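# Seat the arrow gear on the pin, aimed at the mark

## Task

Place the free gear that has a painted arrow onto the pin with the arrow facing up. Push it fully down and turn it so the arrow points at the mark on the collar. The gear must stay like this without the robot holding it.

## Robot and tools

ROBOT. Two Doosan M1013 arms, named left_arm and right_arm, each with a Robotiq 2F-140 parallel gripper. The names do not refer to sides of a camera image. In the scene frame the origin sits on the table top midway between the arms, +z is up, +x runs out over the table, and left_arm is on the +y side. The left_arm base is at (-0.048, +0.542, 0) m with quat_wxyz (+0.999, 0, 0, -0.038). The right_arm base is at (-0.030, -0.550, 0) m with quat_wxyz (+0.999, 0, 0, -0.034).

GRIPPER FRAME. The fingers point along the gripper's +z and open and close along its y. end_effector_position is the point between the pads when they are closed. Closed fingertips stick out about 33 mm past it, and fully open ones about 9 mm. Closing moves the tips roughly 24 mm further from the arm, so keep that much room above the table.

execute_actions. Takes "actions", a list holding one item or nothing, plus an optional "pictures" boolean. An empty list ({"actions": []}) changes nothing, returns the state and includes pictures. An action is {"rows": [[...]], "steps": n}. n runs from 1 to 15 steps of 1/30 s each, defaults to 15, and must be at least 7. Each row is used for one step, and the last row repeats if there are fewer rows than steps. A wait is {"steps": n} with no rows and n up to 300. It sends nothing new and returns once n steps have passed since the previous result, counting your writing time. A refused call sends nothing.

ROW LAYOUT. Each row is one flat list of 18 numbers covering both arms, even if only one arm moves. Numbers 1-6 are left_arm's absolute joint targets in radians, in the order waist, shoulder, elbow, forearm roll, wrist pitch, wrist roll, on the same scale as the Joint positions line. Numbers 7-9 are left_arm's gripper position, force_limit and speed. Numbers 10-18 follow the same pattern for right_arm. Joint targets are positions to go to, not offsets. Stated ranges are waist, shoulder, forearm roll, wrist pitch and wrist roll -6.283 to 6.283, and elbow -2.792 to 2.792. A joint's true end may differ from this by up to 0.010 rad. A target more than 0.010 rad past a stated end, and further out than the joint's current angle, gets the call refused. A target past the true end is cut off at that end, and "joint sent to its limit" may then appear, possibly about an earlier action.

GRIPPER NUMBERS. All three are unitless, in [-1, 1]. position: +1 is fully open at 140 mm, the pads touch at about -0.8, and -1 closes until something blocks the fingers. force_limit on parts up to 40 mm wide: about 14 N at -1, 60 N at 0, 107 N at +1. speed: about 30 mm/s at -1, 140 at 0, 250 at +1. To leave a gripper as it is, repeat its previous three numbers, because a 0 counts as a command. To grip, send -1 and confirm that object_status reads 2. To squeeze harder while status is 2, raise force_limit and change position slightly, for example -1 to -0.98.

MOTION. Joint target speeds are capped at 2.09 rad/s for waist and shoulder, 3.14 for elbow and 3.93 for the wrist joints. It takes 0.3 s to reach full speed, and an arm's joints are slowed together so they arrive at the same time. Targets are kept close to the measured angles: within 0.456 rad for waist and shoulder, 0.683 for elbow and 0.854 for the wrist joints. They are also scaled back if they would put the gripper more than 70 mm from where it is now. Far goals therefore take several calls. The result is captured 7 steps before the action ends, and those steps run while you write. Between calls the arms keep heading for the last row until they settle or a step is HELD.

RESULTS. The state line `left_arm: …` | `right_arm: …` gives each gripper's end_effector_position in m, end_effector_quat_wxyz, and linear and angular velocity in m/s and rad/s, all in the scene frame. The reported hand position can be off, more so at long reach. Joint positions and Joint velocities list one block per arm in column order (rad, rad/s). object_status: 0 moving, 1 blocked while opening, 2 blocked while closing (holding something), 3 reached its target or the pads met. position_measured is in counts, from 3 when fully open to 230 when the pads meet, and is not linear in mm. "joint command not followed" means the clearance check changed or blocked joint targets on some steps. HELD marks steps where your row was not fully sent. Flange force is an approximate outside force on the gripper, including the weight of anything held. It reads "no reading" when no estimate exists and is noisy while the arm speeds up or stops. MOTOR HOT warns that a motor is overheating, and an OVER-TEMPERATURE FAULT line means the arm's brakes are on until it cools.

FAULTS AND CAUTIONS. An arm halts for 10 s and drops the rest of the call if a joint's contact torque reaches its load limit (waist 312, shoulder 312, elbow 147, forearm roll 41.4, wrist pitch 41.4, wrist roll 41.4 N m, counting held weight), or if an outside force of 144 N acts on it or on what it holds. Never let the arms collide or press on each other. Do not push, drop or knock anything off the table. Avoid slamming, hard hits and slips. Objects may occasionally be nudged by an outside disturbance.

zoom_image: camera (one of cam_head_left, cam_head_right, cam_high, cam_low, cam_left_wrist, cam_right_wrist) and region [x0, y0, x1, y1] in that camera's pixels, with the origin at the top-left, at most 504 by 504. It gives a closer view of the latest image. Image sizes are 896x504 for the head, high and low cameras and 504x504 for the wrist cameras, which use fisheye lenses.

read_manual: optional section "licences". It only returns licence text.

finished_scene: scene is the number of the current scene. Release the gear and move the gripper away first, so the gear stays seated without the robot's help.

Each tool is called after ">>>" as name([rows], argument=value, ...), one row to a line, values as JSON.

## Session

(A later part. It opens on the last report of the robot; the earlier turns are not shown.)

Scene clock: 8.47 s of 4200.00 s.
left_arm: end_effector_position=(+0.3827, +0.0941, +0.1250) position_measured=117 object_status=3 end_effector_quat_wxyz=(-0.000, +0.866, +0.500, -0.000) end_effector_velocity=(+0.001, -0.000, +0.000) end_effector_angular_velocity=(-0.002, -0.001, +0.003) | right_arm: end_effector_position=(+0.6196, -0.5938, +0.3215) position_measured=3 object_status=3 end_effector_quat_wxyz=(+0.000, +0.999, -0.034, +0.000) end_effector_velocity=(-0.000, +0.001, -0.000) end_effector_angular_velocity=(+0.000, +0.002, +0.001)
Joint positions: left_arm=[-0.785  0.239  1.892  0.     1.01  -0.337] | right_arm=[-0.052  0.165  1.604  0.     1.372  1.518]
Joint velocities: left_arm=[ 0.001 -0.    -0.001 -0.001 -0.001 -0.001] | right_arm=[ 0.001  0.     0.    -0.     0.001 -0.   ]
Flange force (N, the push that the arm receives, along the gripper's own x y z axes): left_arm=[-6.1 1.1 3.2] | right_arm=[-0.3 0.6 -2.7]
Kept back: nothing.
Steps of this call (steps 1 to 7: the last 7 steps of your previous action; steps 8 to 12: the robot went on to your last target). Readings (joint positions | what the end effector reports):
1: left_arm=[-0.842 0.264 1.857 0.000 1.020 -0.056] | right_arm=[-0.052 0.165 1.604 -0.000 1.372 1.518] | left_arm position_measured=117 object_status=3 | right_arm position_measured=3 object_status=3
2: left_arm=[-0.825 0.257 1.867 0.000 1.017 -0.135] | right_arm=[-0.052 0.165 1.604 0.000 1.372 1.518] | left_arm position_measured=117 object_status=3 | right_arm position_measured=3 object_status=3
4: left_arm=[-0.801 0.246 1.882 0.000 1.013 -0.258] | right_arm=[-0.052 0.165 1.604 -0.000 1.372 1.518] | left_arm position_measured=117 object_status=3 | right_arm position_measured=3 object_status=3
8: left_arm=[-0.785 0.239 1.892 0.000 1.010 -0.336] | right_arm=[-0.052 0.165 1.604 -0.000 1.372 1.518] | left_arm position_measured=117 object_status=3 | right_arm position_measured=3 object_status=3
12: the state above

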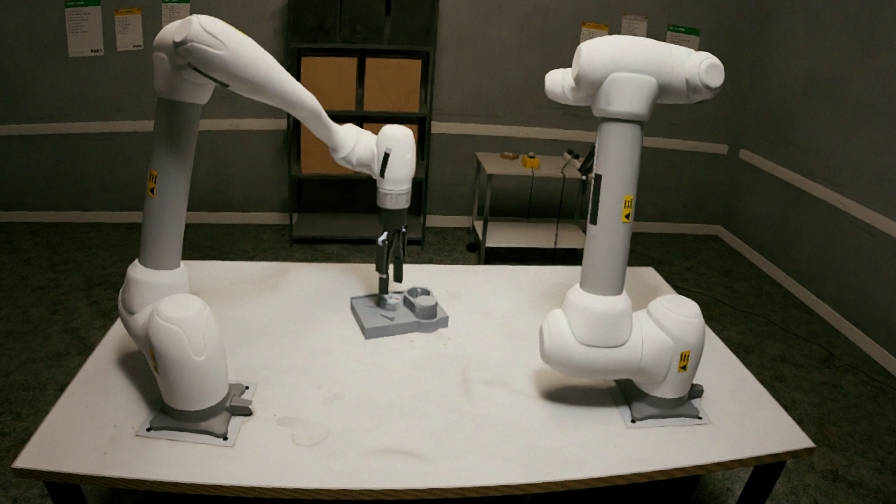

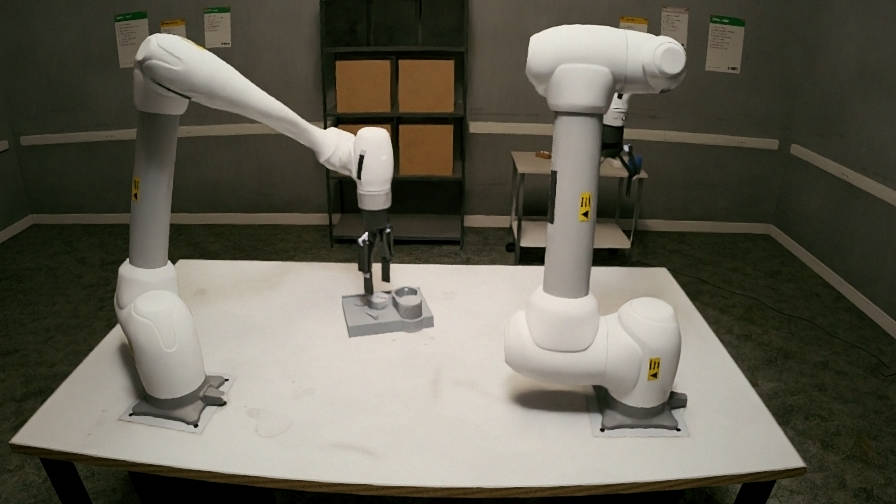

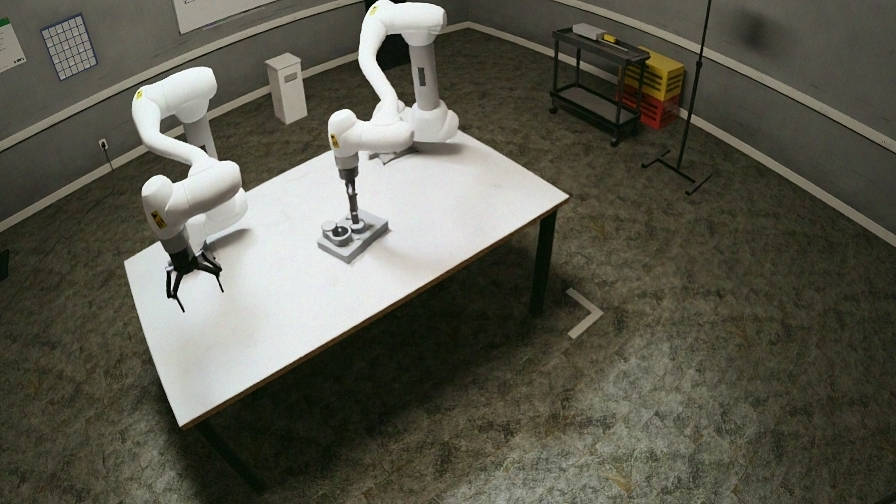

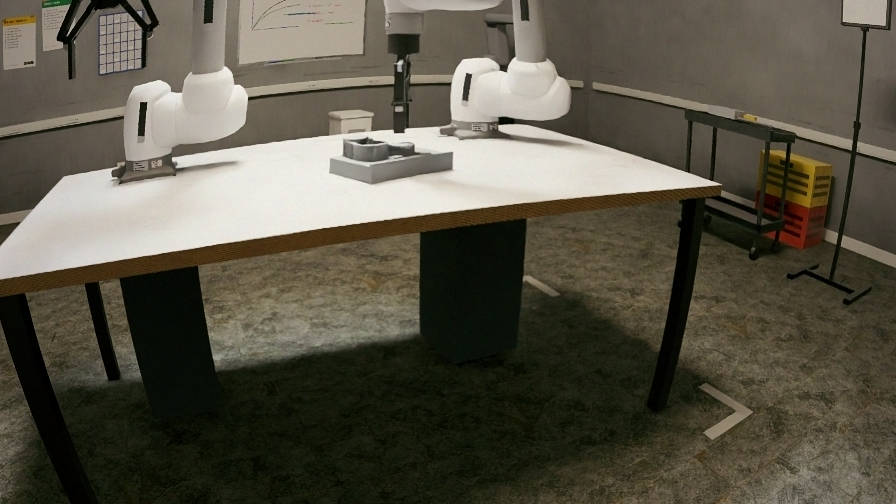

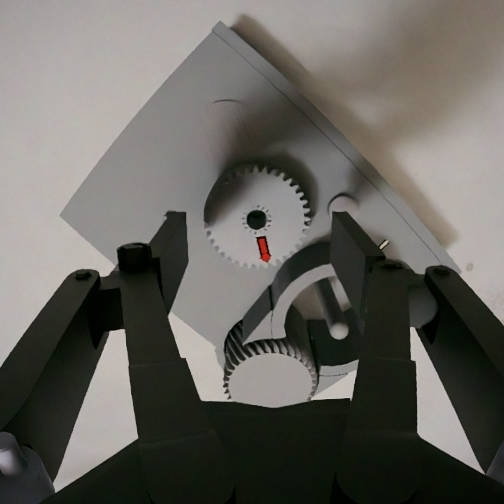

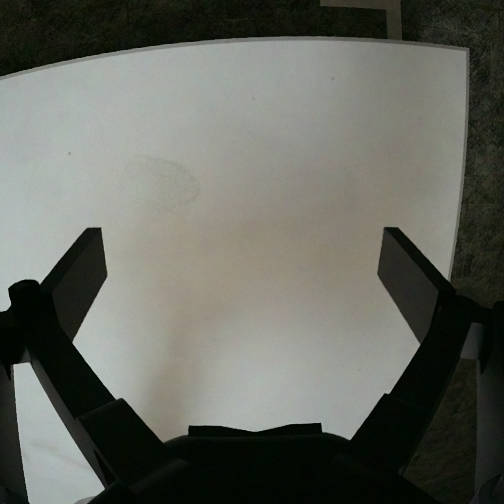

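>>> execute_actions([
  {"rows":[[-0.7849,0.2748,1.9247,0,0.9421,-0.337,0.1,-0.6,0,-0.052,0.165,1.604,0,1.372,1.518,1,0,0]],"steps":11},
])

>>> execute_actions([
  {"rows":[[-0.7849,0.2748,1.9247,0,0.9421,-0.337,-1,-0.7,-0.6,-0.052,0.165,1.604,0,1.372,1.518,1,0,0]]},
])

>>> execute_actions([
  {"steps":8},
], pictures=true)

>>> zoom_image(camera="cam_low", region=[320, 100, 460, 195])

Scene clock: 9.17 s of 4200.00 s.
left_arm: end_effector_position=(+0.3826, +0.0942, +0.0965) position_measured=117 object_status=3 end_effector_quat_wxyz=(-0.000, +0.866, +0.500, -0.000) end_effector_velocity=(-0.030, +0.030, -0.359) end_effector_angular_velocity=(+0.067, +0.071, +0.007) | right_arm: end_effector_position=(+0.6196, -0.5938, +0.3215) position_measured=3 object_status=3 end_effector_quat_wxyz=(+0.000, +0.999, -0.034, +0.000) end_effector_velocity=(-0.001, -0.000, -0.000) end_effector_angular_velocity=(-0.000, +0.002, -0.000)
Joint positions: left_arm=[-0.785  0.266  1.917 -0.     0.958 -0.337] | right_arm=[-0.052  0.165  1.604 -0.     1.372  1.518]
Joint velocities: left_arm=[ 0.     0.34   0.323 -0.012 -0.566  0.   ] | right_arm=[-0.    -0.     0.001 -0.     0.001  0.   ]
Flange force (N, the push that the arm receives, along the gripper's own x y z axes): left_arm=[-6.3 3.5 13.9] | right_arm=[-0.3 2.4 -1.9]
Steps of this call (steps 1 to 17: the robot went on to your last target; steps 18 to 21: the first 4 steps of this action). Readings (joint positions | what the end effector reports):
18: left_arm=[-0.785 0.239 1.892 -0.000 1.010 -0.337] | right_arm=[-0.052 0.165 1.604 -0.000 1.372 1.518] | left_arm position_measured=117 object_status=3 | right_arm position_measured=3 object_status=3
19: left_arm=[-0.785 0.243 1.895 -0.000 1.003 -0.337] | right_arm=[-0.052 0.165 1.604 -0.000 1.372 1.518] | left_arm position_measured=117 object_status=3 | right_arm position_measured=3 object_status=3
21: the state above

Scene clock: 9.67 s of 4200.00 s.
left_arm: end_effector_position=(+0.3828, +0.0940, +0.0881) position_measured=137 object_status=0 end_effector_quat_wxyz=(+0.000, +0.866, +0.500, +0.000) end_effector_velocity=(+0.000, -0.000, +0.002) end_effector_angular_velocity=(-0.002, -0.001, +0.001) | right_arm: end_effector_position=(+0.6196, -0.5938, +0.3215) position_measured=3 object_status=3 end_effector_quat_wxyz=(+0.000, +0.999, -0.034, +0.000) end_effector_velocity=(-0.000, +0.001, +0.000) end_effector_angular_velocity=(+0.000, +0.001, +0.001)
Joint positions: left_arm=[-0.785  0.275  1.925  0.     0.942 -0.337] | right_arm=[-0.052  0.165  1.604 -0.     1.372  1.518]
Joint velocities: left_arm=[ 0.    -0.002 -0.001 -0.001  0.    -0.   ] | right_arm=[ 0.001 -0.     0.     0.     0.001 -0.   ]
Flange force (N, the push that the arm receives, along the gripper's own x y z axes): left_arm=[-3.6 -0.8 -9.6] | right_arm=[0.0 1.0 -2.3]
Steps of this call (steps 1 to 7: the last 7 steps of your previous action; steps 8 to 15: the first 8 steps of this action). Readings (joint positions | what the end effector reports):
8: left_arm=[-0.785 0.275 1.925 -0.000 0.942 -0.337] | right_arm=[-0.052 0.165 1.604 -0.000 1.372 1.518] | left_arm position_measured=117 object_status=0 | right_arm position_measured=3 object_status=3
9: left_arm=[-0.785 0.275 1.925 -0.000 0.942 -0.337] | right_arm=[-0.052 0.165 1.604 -0.000 1.372 1.518] | left_arm position_measured=118 object_status=0 | right_arm position_measured=3 object_status=3
11: left_arm=[-0.785 0.275 1.925 -0.000 0.942 -0.337] | right_arm=[-0.052 0.165 1.604 -0.000 1.372 1.518] | left_arm position_measured=126 object_status=0 | right_arm position_measured=3 object_status=3
15: the state above

Scene clock: 9.93 s of 4200.00 s.
left_arm: end_effector_position=(+0.3828, +0.0940, +0.0881) position_measured=137 object_status=2 end_effector_quat_wxyz=(+0.000, +0.866, +0.500, +0.000) end_effector_velocity=(+0.001, -0.001, +0.000) end_effector_angular_velocity=(-0.002, -0.002, +0.000) | right_arm: end_effector_position=(+0.6196, -0.5938, +0.3215) position_measured=3 object_status=3 end_effector_quat_wxyz=(+0.000, +0.999, -0.034, +0.000) end_effector_velocity=(+0.000, +0.000, +0.000) end_effector_angular_velocity=(-0.000, -0.000, +0.000)
Joint positions: left_arm=[-0.785  0.275  1.925  0.     0.942 -0.337] | right_arm=[-0.052  0.165  1.604 -0.     1.372  1.518]
Joint velocities: left_arm=[-0.    -0.     0.     0.    -0.003 -0.   ] | right_arm=[ 0.001 -0.    -0.001  0.     0.     0.   ]
Flange force (N, the push that the arm receives, along the gripper's own x y z axes): left_arm=[-3.9 -0.5 -8.4] | right_arm=[0.2 0.2 -2.8]
Kept back: nothing.
Steps of this call (steps 1 to 7: the last 7 steps of your previous action; step 8: the robot went on to your last target). Readings (joint positions | what the end effector reports):
1: left_arm=[-0.785 0.275 1.925 0.000 0.942 -0.337] | right_arm=[-0.052 0.165 1.604 -0.000 1.372 1.518] | left_arm position_measured=137 object_status=0 | right_arm position_measured=3 object_status=3
2: left_arm=[-0.785 0.275 1.925 0.000 0.942 -0.337] | right_arm=[-0.052 0.165 1.604 -0.000 1.372 1.518] | left_arm position_measured=137 object_status=0 | right_arm position_measured=3 object_status=3
4: left_arm=[-0.785 0.275 1.925 0.000 0.942 -0.337] | right_arm=[-0.052 0.165 1.604 -0.000 1.372 1.518] | left_arm position_measured=137 object_status=0 | right_arm position_measured=3 object_status=3
8: the state above

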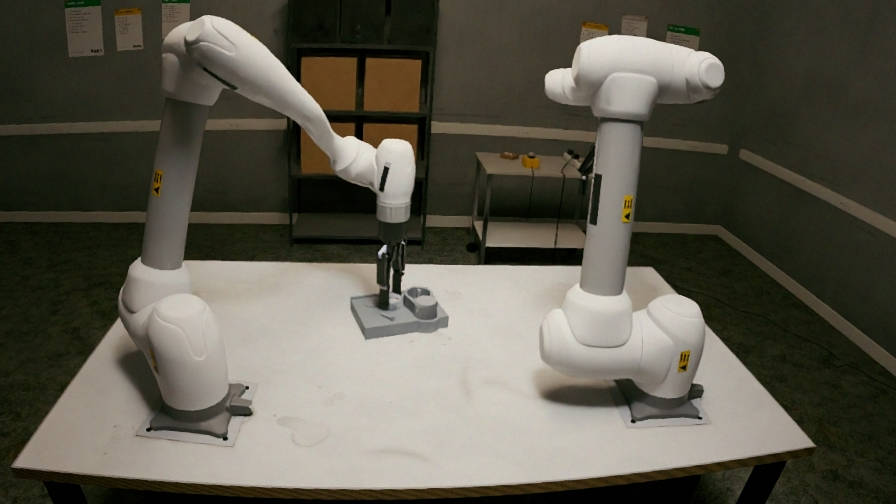

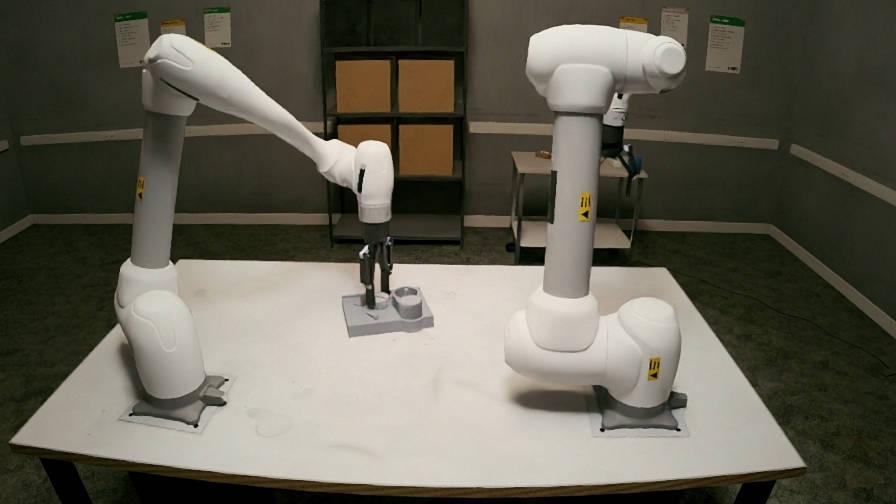

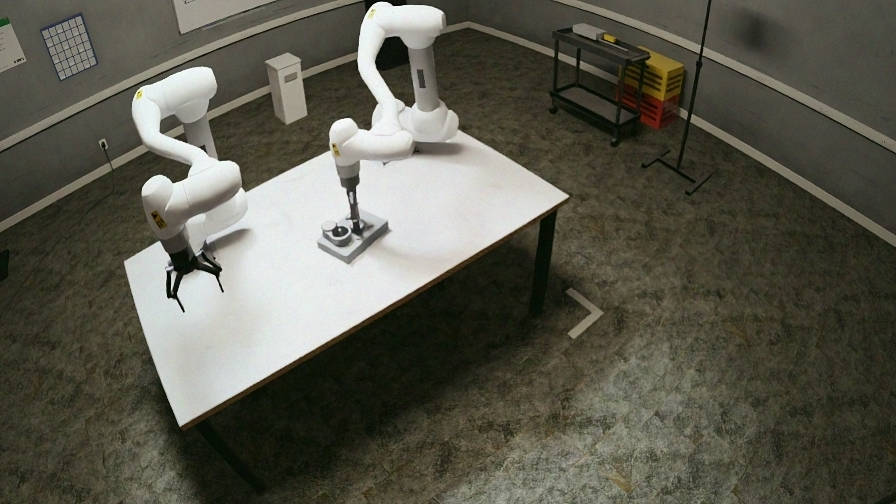

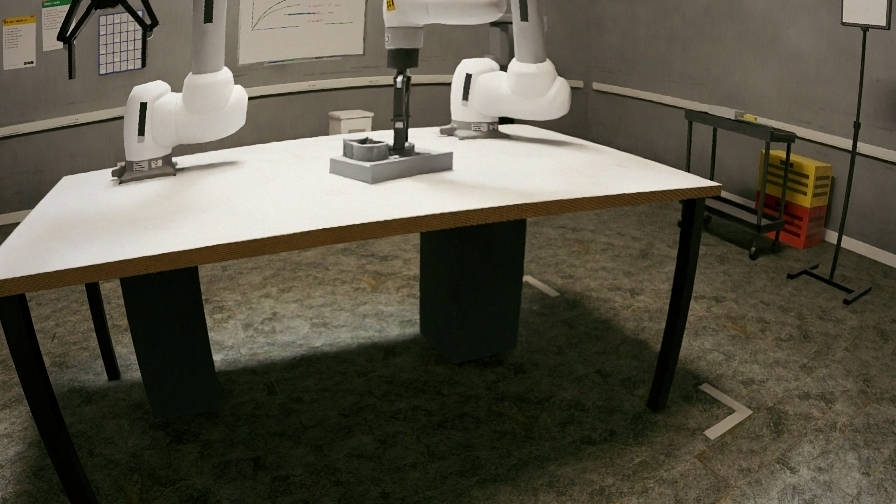

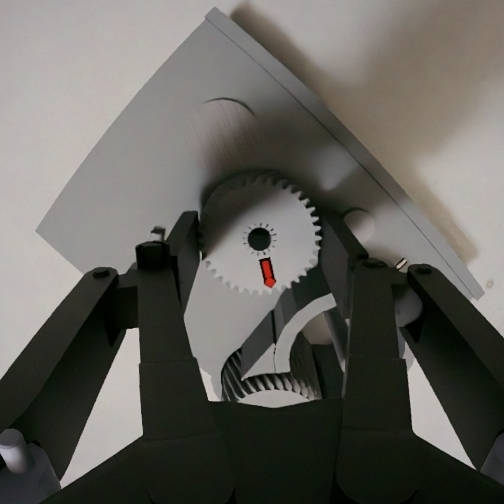

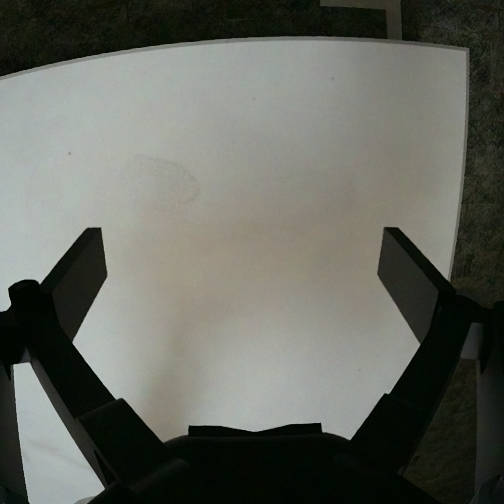

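Region (320, 100, 460, 195) of cam_low's 896x504 image, scaled by 3.600, with more detail than that image has; it fills the top 342 rows of this view, and the rest is white.

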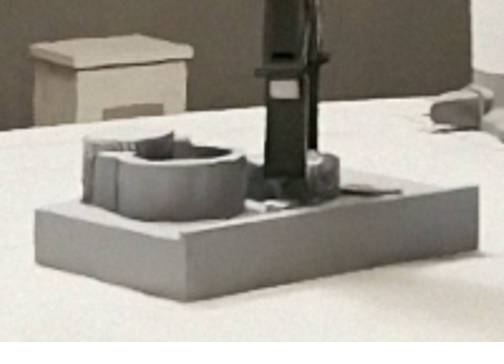

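>>> execute_actions([
  {"rows":[[-0.7849,0.27,1.92,0,0.9516,-0.337,-1,-0.7,-0.6,-0.052,0.165,1.604,0,1.372,1.518,1,0,0],[-0.7849,0.27,1.92,0,0.9516,-0.337,-1,-0.7,-0.6,-0.052,0.165,1.604,0,1.372,1.518,1,0,0],[-0.7849,0.2176,1.8683,0,1.0557,-0.6,-1,-0.7,-0.6,-0.052,0.165,1.604,0,1.372,1.518,1,0,0]],"steps":12},
])

>>> execute_actions([
  {"rows":[[-0.8471,0.317,1.7357,0,1.0889,-3.402,-1,-0.7,-0.6,-0.052,0.165,1.604,0,1.372,1.518,1,0,0]]},
])

>>> execute_actions([
  {"steps":35},
], pictures=true)

>>> zoom_image(camera="cam_low", region=[320, 95, 420, 175])

>>> zoom_image(camera="cam_head_left", region=[370, 250, 470, 340])

Scene clock: 10.57 s of 4200.00 s.
left_arm: end_effector_position=(+0.3828, +0.0940, +0.0999) position_measured=138 object_status=2 end_effector_quat_wxyz=(-0.001, +0.859, +0.512, -0.000) end_effector_velocity=(+0.006, -0.009, +0.203) end_effector_angular_velocity=(-0.007, -0.007, +0.813) | right_arm: end_effector_position=(+0.6196, -0.5938, +0.3215) position_measured=3 object_status=3 end_effector_quat_wxyz=(+0.000, +0.999, -0.034, +0.000) end_effector_velocity=(-0.000, -0.000, -0.000) end_effector_angular_velocity=(-0.000, +0.001, -0.000)
Joint positions: left_arm=[-0.785  0.264  1.914  0.     0.965 -0.365] | right_arm=[-0.052  0.165  1.604 -0.     1.372  1.518]
Joint velocities: left_arm=[-0.001 -0.188 -0.189 -0.001  0.367 -0.814] | right_arm=[-0.     0.     0.001 -0.    -0.    -0.   ]
Flange force (N, the push that the arm receives, along the gripper's own x y z axes): left_arm=[-4.1 2.0 9.9] | right_arm=[0.8 2.3 -2.8]
Steps of this call (steps 1 to 14: the robot went on to your last target; steps 15 to 19: the first 5 steps of this action). Readings (joint positions | what the end effector reports):
15: left_arm=[-0.785 0.275 1.925 0.000 0.942 -0.337] | right_arm=[-0.052 0.165 1.604 -0.000 1.372 1.518] | left_arm position_measured=137 object_status=2 | right_arm position_measured=3 object_status=3
16: left_arm=[-0.785 0.273 1.923 0.000 0.947 -0.337] | right_arm=[-0.052 0.165 1.604 -0.000 1.372 1.518] | left_arm position_measured=137 object_status=2 | right_arm position_measured=3 object_status=3
18: left_arm=[-0.785 0.268 1.919 0.000 0.955 -0.344] | right_arm=[-0.052 0.165 1.604 -0.000 1.372 1.518] | left_arm position_measured=138 object_status=2 | right_arm position_measured=3 object_status=3
19: the state above

Scene clock: 11.07 s of 4200.00 s.
left_arm: end_effector_position=(+0.3889, +0.0622, +0.1479) position_measured=138 object_status=2 end_effector_quat_wxyz=(-0.002, +0.685, +0.729, +0.000) end_effector_velocity=(+0.043, -0.261, +0.003) end_effector_angular_velocity=(+0.006, -0.013, +2.747) | right_arm: end_effector_position=(+0.6196, -0.5938, +0.3215) position_measured=3 object_status=3 end_effector_quat_wxyz=(+0.000, +0.999, -0.034, +0.000) end_effector_velocity=(-0.000, -0.001, -0.000) end_effector_angular_velocity=(-0.000, +0.001, -0.002)
Joint positions: left_arm=[-0.81   0.262  1.815  0.     1.069 -0.948] | right_arm=[-0.052  0.165  1.604 -0.     1.372  1.518]
Joint velocities: left_arm=[-0.204  0.32  -0.431  0.001  0.108 -2.952] | right_arm=[-0.002  0.     0.001 -0.    -0.     0.   ]
Flange force (N, the push that the arm receives, along the gripper's own x y z axes): left_arm=[-2.6 -2.3 7.5] | right_arm=[0.2 1.3 -1.6]
Steps of this call (steps 1 to 7: the last 7 steps of your previous action; steps 8 to 15: the first 8 steps of this action). Readings (joint positions | what the end effector reports):
8: left_arm=[-0.785 0.218 1.868 0.000 1.056 -0.600] | right_arm=[-0.052 0.165 1.604 -0.000 1.372 1.518] | left_arm position_measured=138 object_status=2 | right_arm position_measured=3 object_status=3
9: left_arm=[-0.785 0.219 1.867 0.000 1.056 -0.607] | right_arm=[-0.052 0.165 1.604 -0.000 1.372 1.518] | left_arm position_measured=138 object_status=2 | right_arm position_measured=3 object_status=3
11: left_arm=[-0.789 0.227 1.859 0.000 1.058 -0.663] | right_arm=[-0.052 0.165 1.604 -0.000 1.372 1.518] | left_arm position_measured=138 object_status=2 | right_arm position_measured=3 object_status=3
15: the state above

Scene clock: 12.23 s of 4200.00 s.
left_arm: end_effector_position=(+0.3952, +0.0138, +0.1500) position_measured=138 object_status=2 end_effector_quat_wxyz=(+0.000, -0.439, +0.899, +0.000) end_effector_velocity=(-0.000, +0.000, +0.001) end_effector_angular_velocity=(-0.000, +0.000, -0.000) | right_arm: end_effector_position=(+0.6196, -0.5938, +0.3215) position_measured=3 object_status=3 end_effector_quat_wxyz=(+0.000, +0.999, -0.034, +0.000) end_effector_velocity=(-0.000, -0.001, -0.000) end_effector_angular_velocity=(+0.000, +0.000, -0.001)
Joint positions: left_arm=[-0.847  0.317  1.736  0.     1.089 -3.402] | right_arm=[-0.052  0.165  1.604 -0.     1.372  1.518]
Joint velocities: left_arm=[-0.    -0.001  0.    -0.     0.001  0.   ] | right_arm=[-0.001  0.     0.001  0.    -0.    -0.   ]
Flange force (N, the push that the arm receives, along the gripper's own x y z axes): left_arm=[6.2 -1.7 8.8] | right_arm=[-0.3 1.6 -1.7]
Kept back: nothing.
Steps of this call (steps 1 to 7: the last 7 steps of your previous action; steps 8 to 35: the robot went on to your last target). Readings (joint positions | what the end effector reports):
1: left_arm=[-0.816 0.272 1.801 0.000 1.073 -1.056] | right_arm=[-0.052 0.165 1.604 -0.000 1.372 1.518] | left_arm position_measured=138 object_status=2 | right_arm position_measured=3 object_status=3
2: left_arm=[-0.823 0.281 1.788 0.000 1.076 -1.177] | right_arm=[-0.052 0.165 1.604 -0.000 1.372 1.518] | left_arm position_measured=138 object_status=2 | right_arm position_measured=3 object_status=3
4: left_arm=[-0.832 0.294 1.769 0.000 1.081 -1.431] | right_arm=[-0.052 0.165 1.604 -0.000 1.372 1.518] | left_arm position_measured=138 object_status=2 | right_arm position_measured=3 object_status=3
8: left_arm=[-0.841 0.308 1.748 0.000 1.086 -1.933] | right_arm=[-0.052 0.165 1.604 -0.000 1.372 1.518] | left_arm position_measured=138 object_status=2 | right_arm position_measured=3 object_status=3
35: the state above

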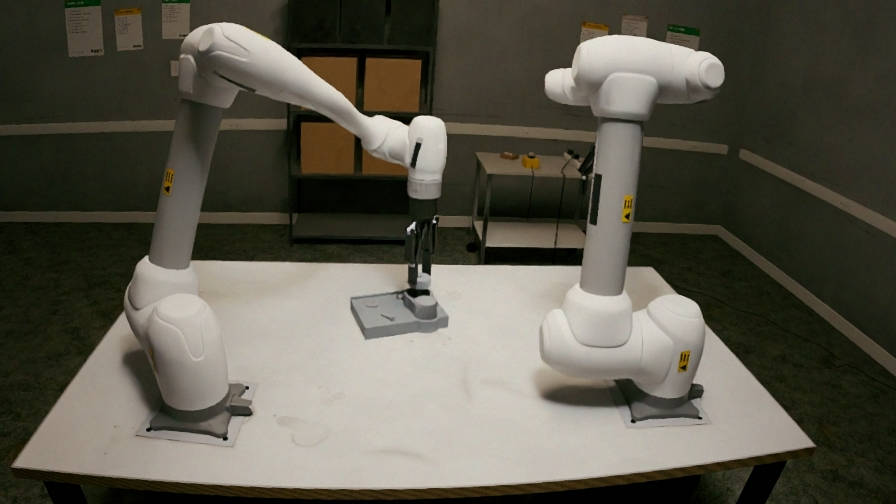

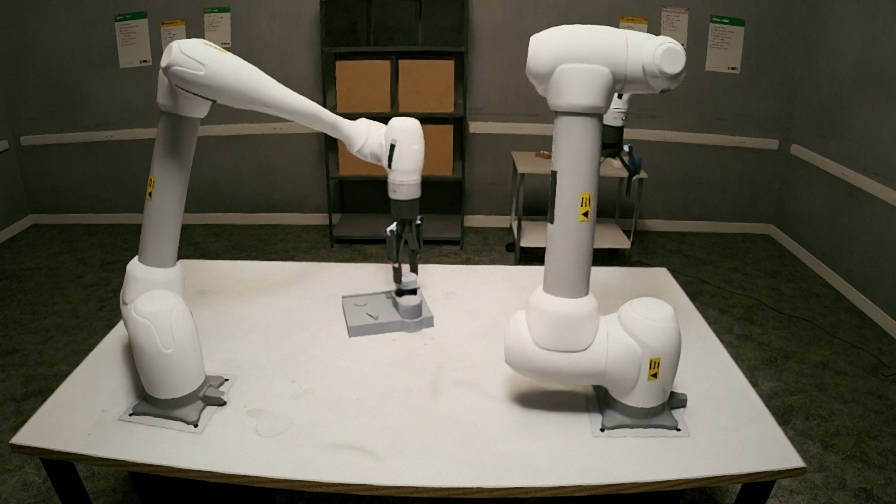

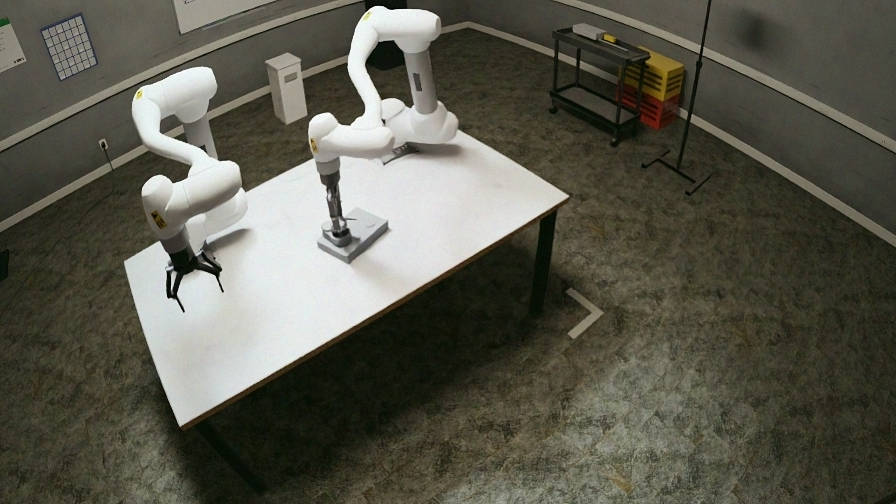

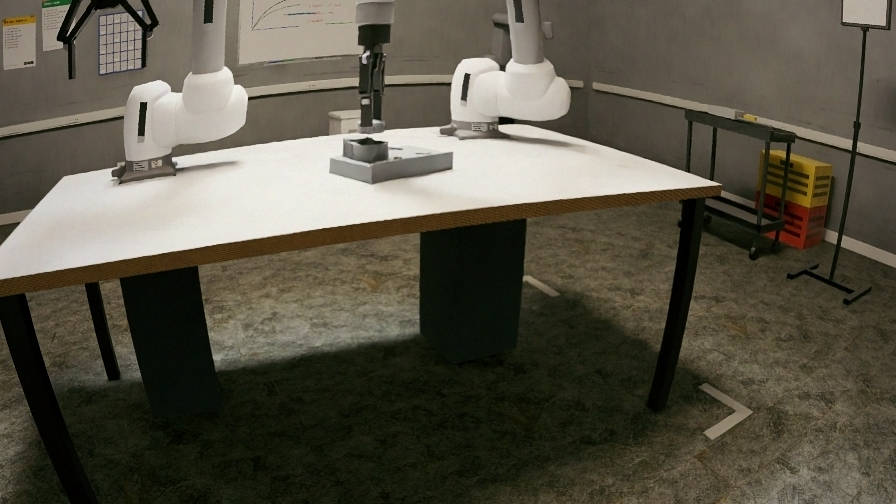

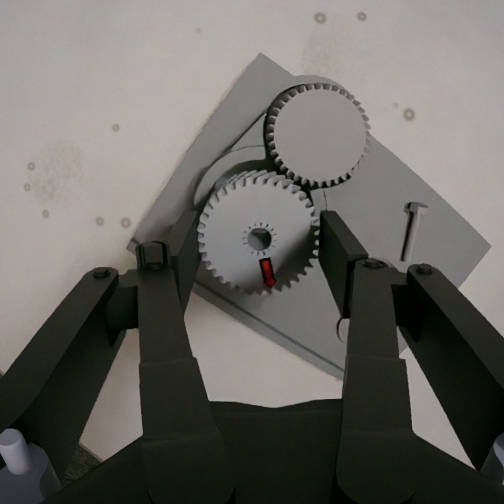

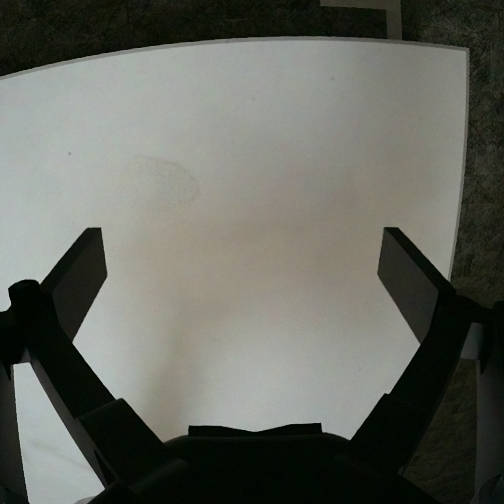

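Region (320, 95, 420, 175) of cam_low's 896x504 image, scaled by 5.040, with more detail than that image has; it fills the top 403 rows of this view, and the rest is white.

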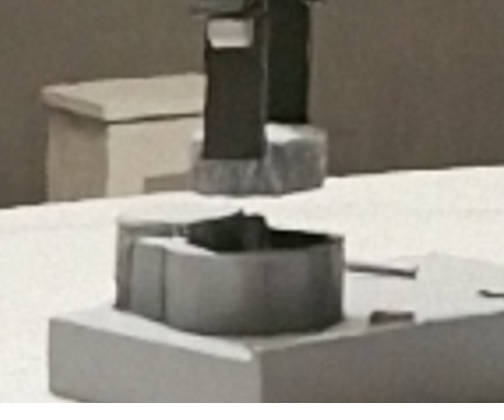

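Region (370, 250, 470, 340) of cam_head_left's 896x504 image, scaled by 5.040, with more detail than that image has; it fills the top 454 rows of this view, and the rest is white.

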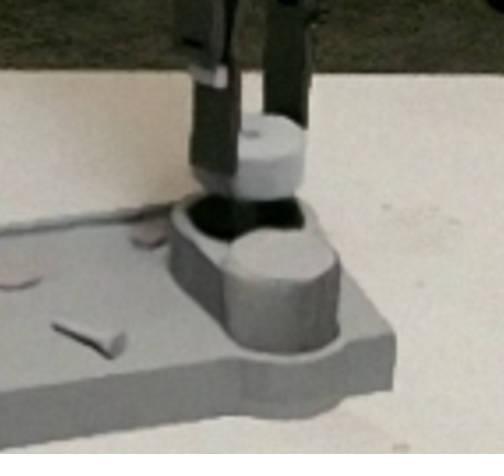

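>>> execute_actions([
  {"rows":[[-0.8471,0.321,1.7405,0,1.0801,-3.402,-1,-0.7,-0.6,-0.052,0.165,1.604,0,1.372,1.518,1,0,0],[-0.8471,0.324,1.7442,0,1.0734,-3.402,-1,-0.7,-0.6,-0.052,0.165,1.604,0,1.372,1.518,1,0,0],[-0.8471,0.3263,1.747,0,1.0683,-3.402,-1,-0.7,-0.6,-0.052,0.165,1.604,0,1.372,1.518,1,0,0],[-0.8471,0.3279,1.7489,0,1.0648,-3.402,-1,-0.7,-0.6,-0.052,0.165,1.604,0,1.372,1.518,1,0,0],[-0.8471,0.3295,1.7507,0,1.0614,-3.402,-1,-0.7,-0.6,-0.052,0.165,1.604,0,1.372,1.518,1,0,0]]},
])

>>> execute_actions([
  {"rows":[[-0.8471,0.3311,1.7525,0,1.058,-3.402,-1,-0.7,-0.6,-0.052,0.165,1.604,0,1.372,1.518,1,0,0]]},
])

Scene clock: 13.27 s of 4200.00 s.
left_arm: end_effector_position=(+0.3949, +0.0140, +0.1340) position_measured=138 object_status=2 end_effector_quat_wxyz=(-0.000, -0.439, +0.899, +0.000) end_effector_velocity=(+0.003, -0.001, +0.000) end_effector_angular_velocity=(-0.004, -0.007, -0.001) | right_arm: end_effector_position=(+0.6196, -0.5938, +0.3215) position_measured=3 object_status=3 end_effector_quat_wxyz=(+0.000, +0.999, -0.034, +0.000) end_effector_velocity=(+0.000, -0.001, +0.000) end_effector_angular_velocity=(-0.000, -0.001, -0.001)
Joint positions: left_arm=[-0.847  0.329  1.751 -0.     1.062 -3.402] | right_arm=[-0.052  0.165  1.604 -0.     1.372  1.518]
Joint velocities: left_arm=[ 0.001  0.    -0.     0.003 -0.008 -0.   ] | right_arm=[-0.001  0.    -0.     0.    -0.    -0.   ]
Flange force (N, the push that the arm receives, along the gripper's own x y z axes): left_arm=[5.8 28.3 -3.6] | right_arm=[-1.2 0.8 -2.8]
Steps of this call (steps 1 to 15: the robot went on to your last target; steps 16 to 23: nothing new was sent; steps 24 to 31: the first 8 steps of this action). Readings (joint positions | what the end effector reports):
24: left_arm=[-0.847 0.317 1.736 0.000 1.089 -3.402] | right_arm=[-0.052 0.165 1.604 -0.000 1.372 1.518] | left_arm position_measured=138 object_status=2 | right_arm position_measured=3 object_status=3
25: left_arm=[-0.847 0.319 1.737 0.000 1.085 -3.402] | right_arm=[-0.052 0.165 1.604 -0.000 1.372 1.518] | left_arm position_measured=138 object_status=2 | right_arm position_measured=3 object_status=3
27: left_arm=[-0.847 0.325 1.745 -0.000 1.072 -3.402] | right_arm=[-0.052 0.165 1.604 -0.000 1.372 1.518] | left_arm position_measured=138 object_status=2 | right_arm position_measured=3 object_status=3
31: the state above

Scene clock: 13.77 s of 4200.00 s.
left_arm: end_effector_position=(+0.3952, +0.0136, +0.1321) position_measured=138 object_status=2 end_effector_quat_wxyz=(+0.000, -0.439, +0.899, -0.000) end_effector_velocity=(+0.000, -0.000, +0.002) end_effector_angular_velocity=(-0.001, -0.002, -0.001) | right_arm: end_effector_position=(+0.6196, -0.5938, +0.3215) position_measured=3 object_status=3 end_effector_quat_wxyz=(+0.000, +0.999, -0.034, +0.000) end_effector_velocity=(+0.001, -0.001, +0.000) end_effector_angular_velocity=(-0.001, -0.003, -0.001)
Joint positions: left_arm=[-0.847  0.331  1.752 -0.     1.058 -3.402] | right_arm=[-0.052  0.165  1.604 -0.     1.372  1.518]
Joint velocities: left_arm=[-0.    -0.002 -0.     0.001  0.     0.   ] | right_arm=[-0.001 -0.    -0.    -0.    -0.002 -0.   ]
Flange force (N, the push that the arm receives, along the gripper's own x y z axes): left_arm=[5.7 27.6 -2.8] | right_arm=[-0.7 2.4 -3.0]
Steps of this call (steps 1 to 7: the last 7 steps of your previous action; steps 8 to 15: the first 8 steps of this action). Readings (joint positions | what the end effector reports):
8: left_arm=[-0.847 0.330 1.751 -0.000 1.061 -3.402] | right_arm=[-0.052 0.165 1.604 -0.000 1.372 1.518] | left_arm position_measured=138 object_status=2 | right_arm position_measured=3 object_status=3
9: left_arm=[-0.847 0.330 1.751 -0.000 1.059 -3.402] | right_arm=[-0.052 0.165 1.604 -0.000 1.372 1.518] | left_arm position_measured=138 object_status=2 | right_arm position_measured=3 object_status=3
11: left_arm=[-0.847 0.331 1.752 -0.000 1.058 -3.402] | right_arm=[-0.052 0.165 1.604 -0.000 1.372 1.518] | left_arm position_measured=138 object_status=2 | right_arm position_measured=3 object_status=3
15: the state above

>>> execute_actions([
  {"rows":[[-0.8474,0.3301,1.7539,0,1.0576,-3.402,-1,-0.7,-0.6,-0.052,0.165,1.604,0,1.372,1.518,1,0,0],[-0.8474,0.3301,1.7539,0,1.0576,-3.402,-1,-0.7,-0.6,-0.052,0.165,1.604,0,1.372,1.518,1,0,0],[-0.8474,0.3317,1.7557,0,1.0542,-3.402,-1,-0.7,-0.6,-0.052,0.165,1.604,0,1.372,1.518,1,0,0]]},
], pictures=true)

>>> zoom_image(camera="cam_left_wrist", region=[180, 110, 380, 310])

Scene clock: 14.33 s of 4200.00 s.
left_arm: end_effector_position=(+0.3948, +0.0141, +0.1302) position_measured=138 object_status=2 end_effector_quat_wxyz=(+0.000, -0.438, +0.899, -0.000) end_effector_velocity=(+0.000, +0.001, -0.002) end_effector_angular_velocity=(+0.002, +0.001, +0.001) | right_arm: end_effector_position=(+0.6196, -0.5938, +0.3215) position_measured=3 object_status=3 end_effector_quat_wxyz=(+0.000, +0.999, -0.034, +0.000) end_effector_velocity=(+0.001, +0.000, -0.000) end_effector_angular_velocity=(-0.001, -0.001, +0.001)
Joint positions: left_arm=[-0.847  0.332  1.756  0.     1.054 -3.402] | right_arm=[-0.052  0.165  1.604 -0.     1.372  1.518]
Joint velocities: left_arm=[ 0.002  0.002  0.002 -0.    -0.001  0.001] | right_arm=[ 0.001  0.    -0.    -0.001 -0.001  0.   ]
Flange force (N, the push that the arm receives, along the gripper's own x y z axes): left_arm=[8.2 8.6 -7.9] | right_arm=[-1.5 1.0 -2.2]
Steps of this call (steps 1 to 7: the last 7 steps of your previous action; steps 8 to 9: the robot went on to your last target; steps 10 to 17: the first 8 steps of this action). Readings (joint positions | what the end effector reports):
10: left_arm=[-0.847 0.331 1.753 0.000 1.058 -3.402] | right_arm=[-0.052 0.165 1.604 -0.000 1.372 1.518] | left_arm position_measured=138 object_status=2 | right_arm position_measured=3 object_status=3
11: left_arm=[-0.847 0.331 1.753 0.000 1.058 -3.402] | right_arm=[-0.052 0.165 1.604 -0.000 1.372 1.518] | left_arm position_measured=138 object_status=2 | right_arm position_measured=3 object_status=3
13: left_arm=[-0.847 0.331 1.755 0.000 1.056 -3.402] | right_arm=[-0.052 0.165 1.604 -0.000 1.372 1.518] | left_arm position_measured=138 object_status=2 | right_arm position_measured=3 object_status=3
17: the state above

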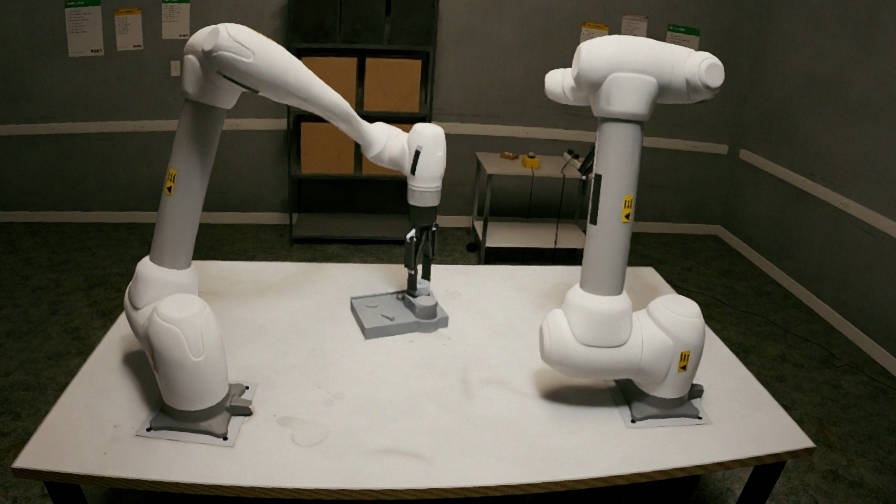

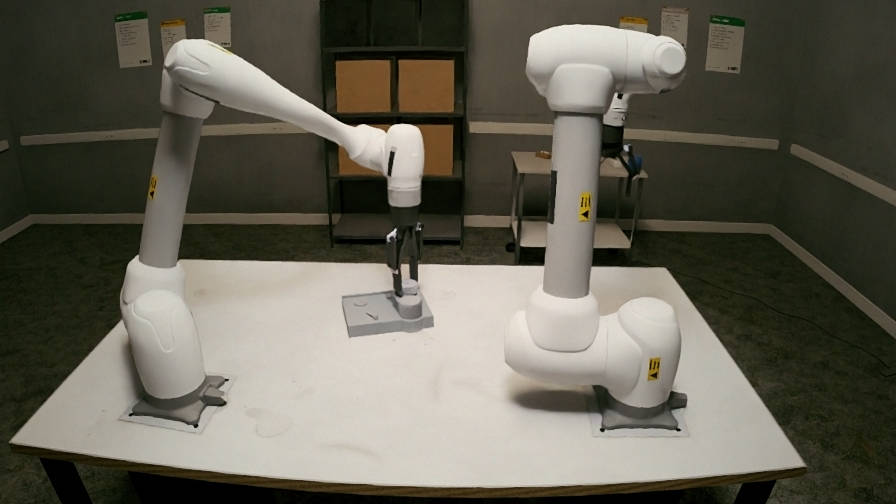

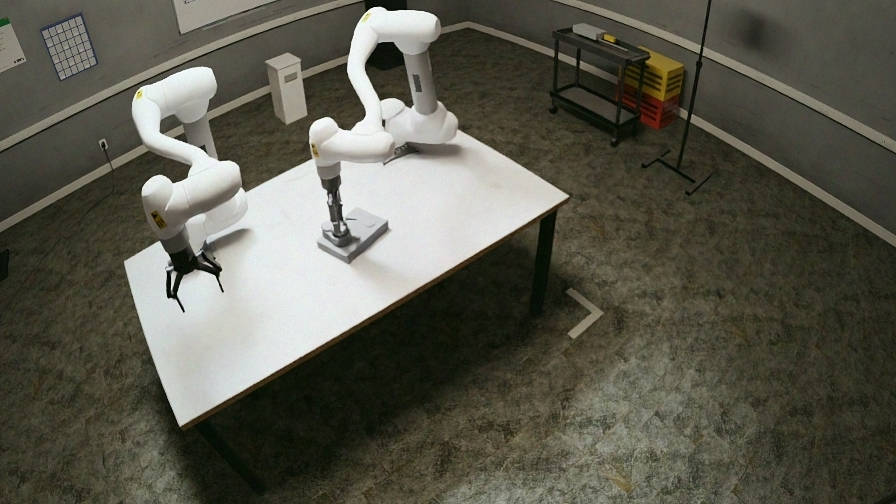

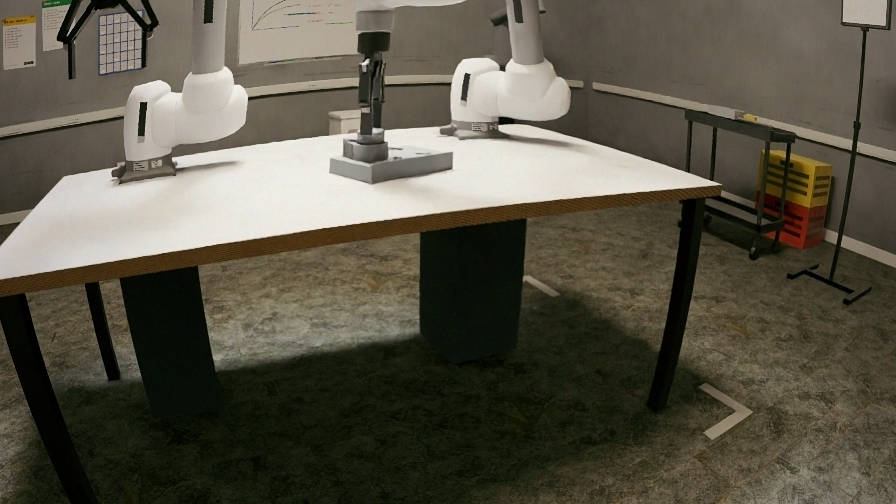

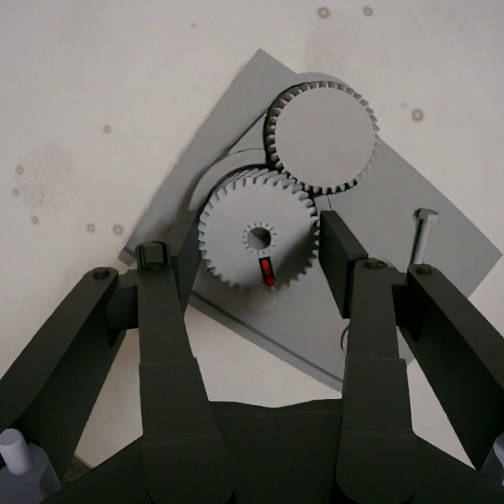

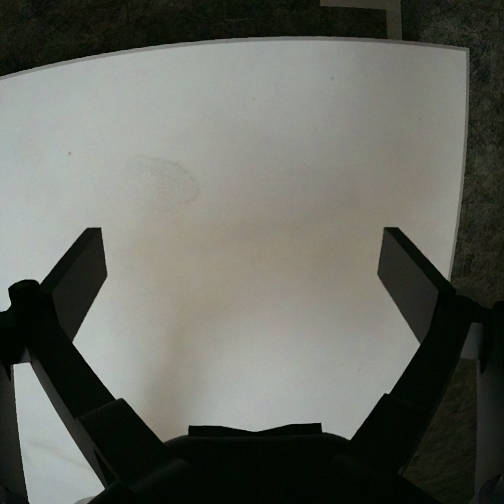

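Region (180, 110, 380, 310) of cam_left_wrist's 504x504 image, scaled by 2.520, with more detail than that image has.

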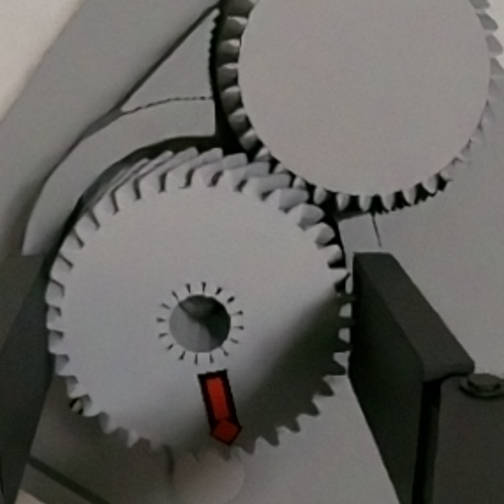

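>>> execute_actions([
  {"rows":[[-0.8476,0.3313,1.7563,0,1.054,-3.372,-1,-0.7,-0.6,-0.052,0.165,1.604,0,1.372,1.518,1,0,0]]},
])

>>> execute_actions([
  {"rows":[[-0.8476,0.3329,1.7581,0,1.0506,-3.348,-1,-0.7,-0.6,-0.052,0.165,1.604,0,1.372,1.518,1,0,0]]},
])

Scene clock: 15.37 s of 4200.00 s.
left_arm: end_effector_position=(+0.3944, +0.0143, +0.1300) position_measured=138 object_status=2 end_effector_quat_wxyz=(+0.000, -0.425, +0.905, -0.000) end_effector_velocity=(-0.001, -0.002, -0.000) end_effector_angular_velocity=(-0.001, -0.001, -0.004) | right_arm: end_effector_position=(+0.6196, -0.5938, +0.3215) position_measured=3 object_status=3 end_effector_quat_wxyz=(+0.000, +0.999, -0.034, +0.000) end_effector_velocity=(+0.000, +0.001, +0.000) end_effector_angular_velocity=(-0.000, -0.001, +0.002)
Joint positions: left_arm=[-0.848  0.331  1.756  0.     1.054 -3.372] | right_arm=[-0.052  0.165  1.604 -0.     1.372  1.518]
Joint velocities: left_arm=[-0.002  0.001 -0.001  0.    -0.001  0.001] | right_arm=[ 0.001 -0.    -0.    -0.    -0.    -0.   ]
Flange force (N, the push that the arm receives, along the gripper's own x y z axes): left_arm=[7.1 -5.9 5.0] | right_arm=[-0.8 1.4 -2.7]
Steps of this call (steps 1 to 7: the last 7 steps of your previous action; steps 8 to 15: the robot went on to your last target; steps 16 to 23: nothing new was sent; steps 24 to 31: the first 8 steps of this action). Readings (joint positions | what the end effector reports):
24: left_arm=[-0.847 0.332 1.756 0.000 1.054 -3.402] | right_arm=[-0.052 0.165 1.604 -0.000 1.372 1.518] | left_arm position_measured=138 object_status=2 | right_arm position_measured=3 object_status=3
25: left_arm=[-0.847 0.332 1.756 0.000 1.054 -3.395] | right_arm=[-0.052 0.165 1.604 -0.000 1.372 1.518] | left_arm position_measured=138 object_status=2 | right_arm position_measured=3 object_status=3
27: left_arm=[-0.848 0.332 1.756 0.000 1.054 -3.374] | right_arm=[-0.052 0.165 1.604 -0.000 1.372 1.518] | left_arm position_measured=138 object_status=2 | right_arm position_measured=3 object_status=3
31: the state above

Scene clock: 15.87 s of 4200.00 s.
left_arm: end_effector_position=(+0.3944, +0.0143, +0.1282) position_measured=138 object_status=2 end_effector_quat_wxyz=(-0.000, -0.414, +0.910, -0.000) end_effector_velocity=(-0.001, -0.000, -0.001) end_effector_angular_velocity=(+0.001, +0.000, -0.002) | right_arm: end_effector_position=(+0.6196, -0.5938, +0.3215) position_measured=3 object_status=3 end_effector_quat_wxyz=(+0.000, +0.999, -0.034, +0.000) end_effector_velocity=(+0.001, +0.001, +0.000) end_effector_angular_velocity=(-0.001, -0.003, +0.001)
Joint positions: left_arm=[-0.848  0.333  1.758 -0.     1.051 -3.348] | right_arm=[-0.052  0.165  1.604 -0.     1.372  1.518]
Joint velocities: left_arm=[-0.001  0.001  0.001  0.001 -0.001 -0.   ] | right_arm=[ 0.001 -0.    -0.    -0.    -0.002  0.   ]
Flange force (N, the push that the arm receives, along the gripper's own x y z axes): left_arm=[5.3 7.8 -43.3] | right_arm=[-0.4 2.1 -2.9]
Steps of this call (steps 1 to 7: the last 7 steps of your previous action; steps 8 to 15: the first 8 steps of this action). Readings (joint positions | what the end effector reports):
8: left_arm=[-0.848 0.331 1.756 0.000 1.054 -3.372] | right_arm=[-0.052 0.165 1.604 -0.000 1.372 1.518] | left_arm position_measured=138 object_status=2 | right_arm position_measured=3 object_status=3
9: left_arm=[-0.848 0.332 1.757 -0.000 1.053 -3.365] | right_arm=[-0.052 0.165 1.604 -0.000 1.372 1.518] | left_arm position_measured=138 object_status=2 | right_arm position_measured=3 object_status=3
11: left_arm=[-0.848 0.332 1.758 -0.000 1.051 -3.349] | right_arm=[-0.052 0.165 1.604 -0.000 1.372 1.518] | left_arm position_measured=138 object_status=2 | right_arm position_measured=3 object_status=3
15: the state above


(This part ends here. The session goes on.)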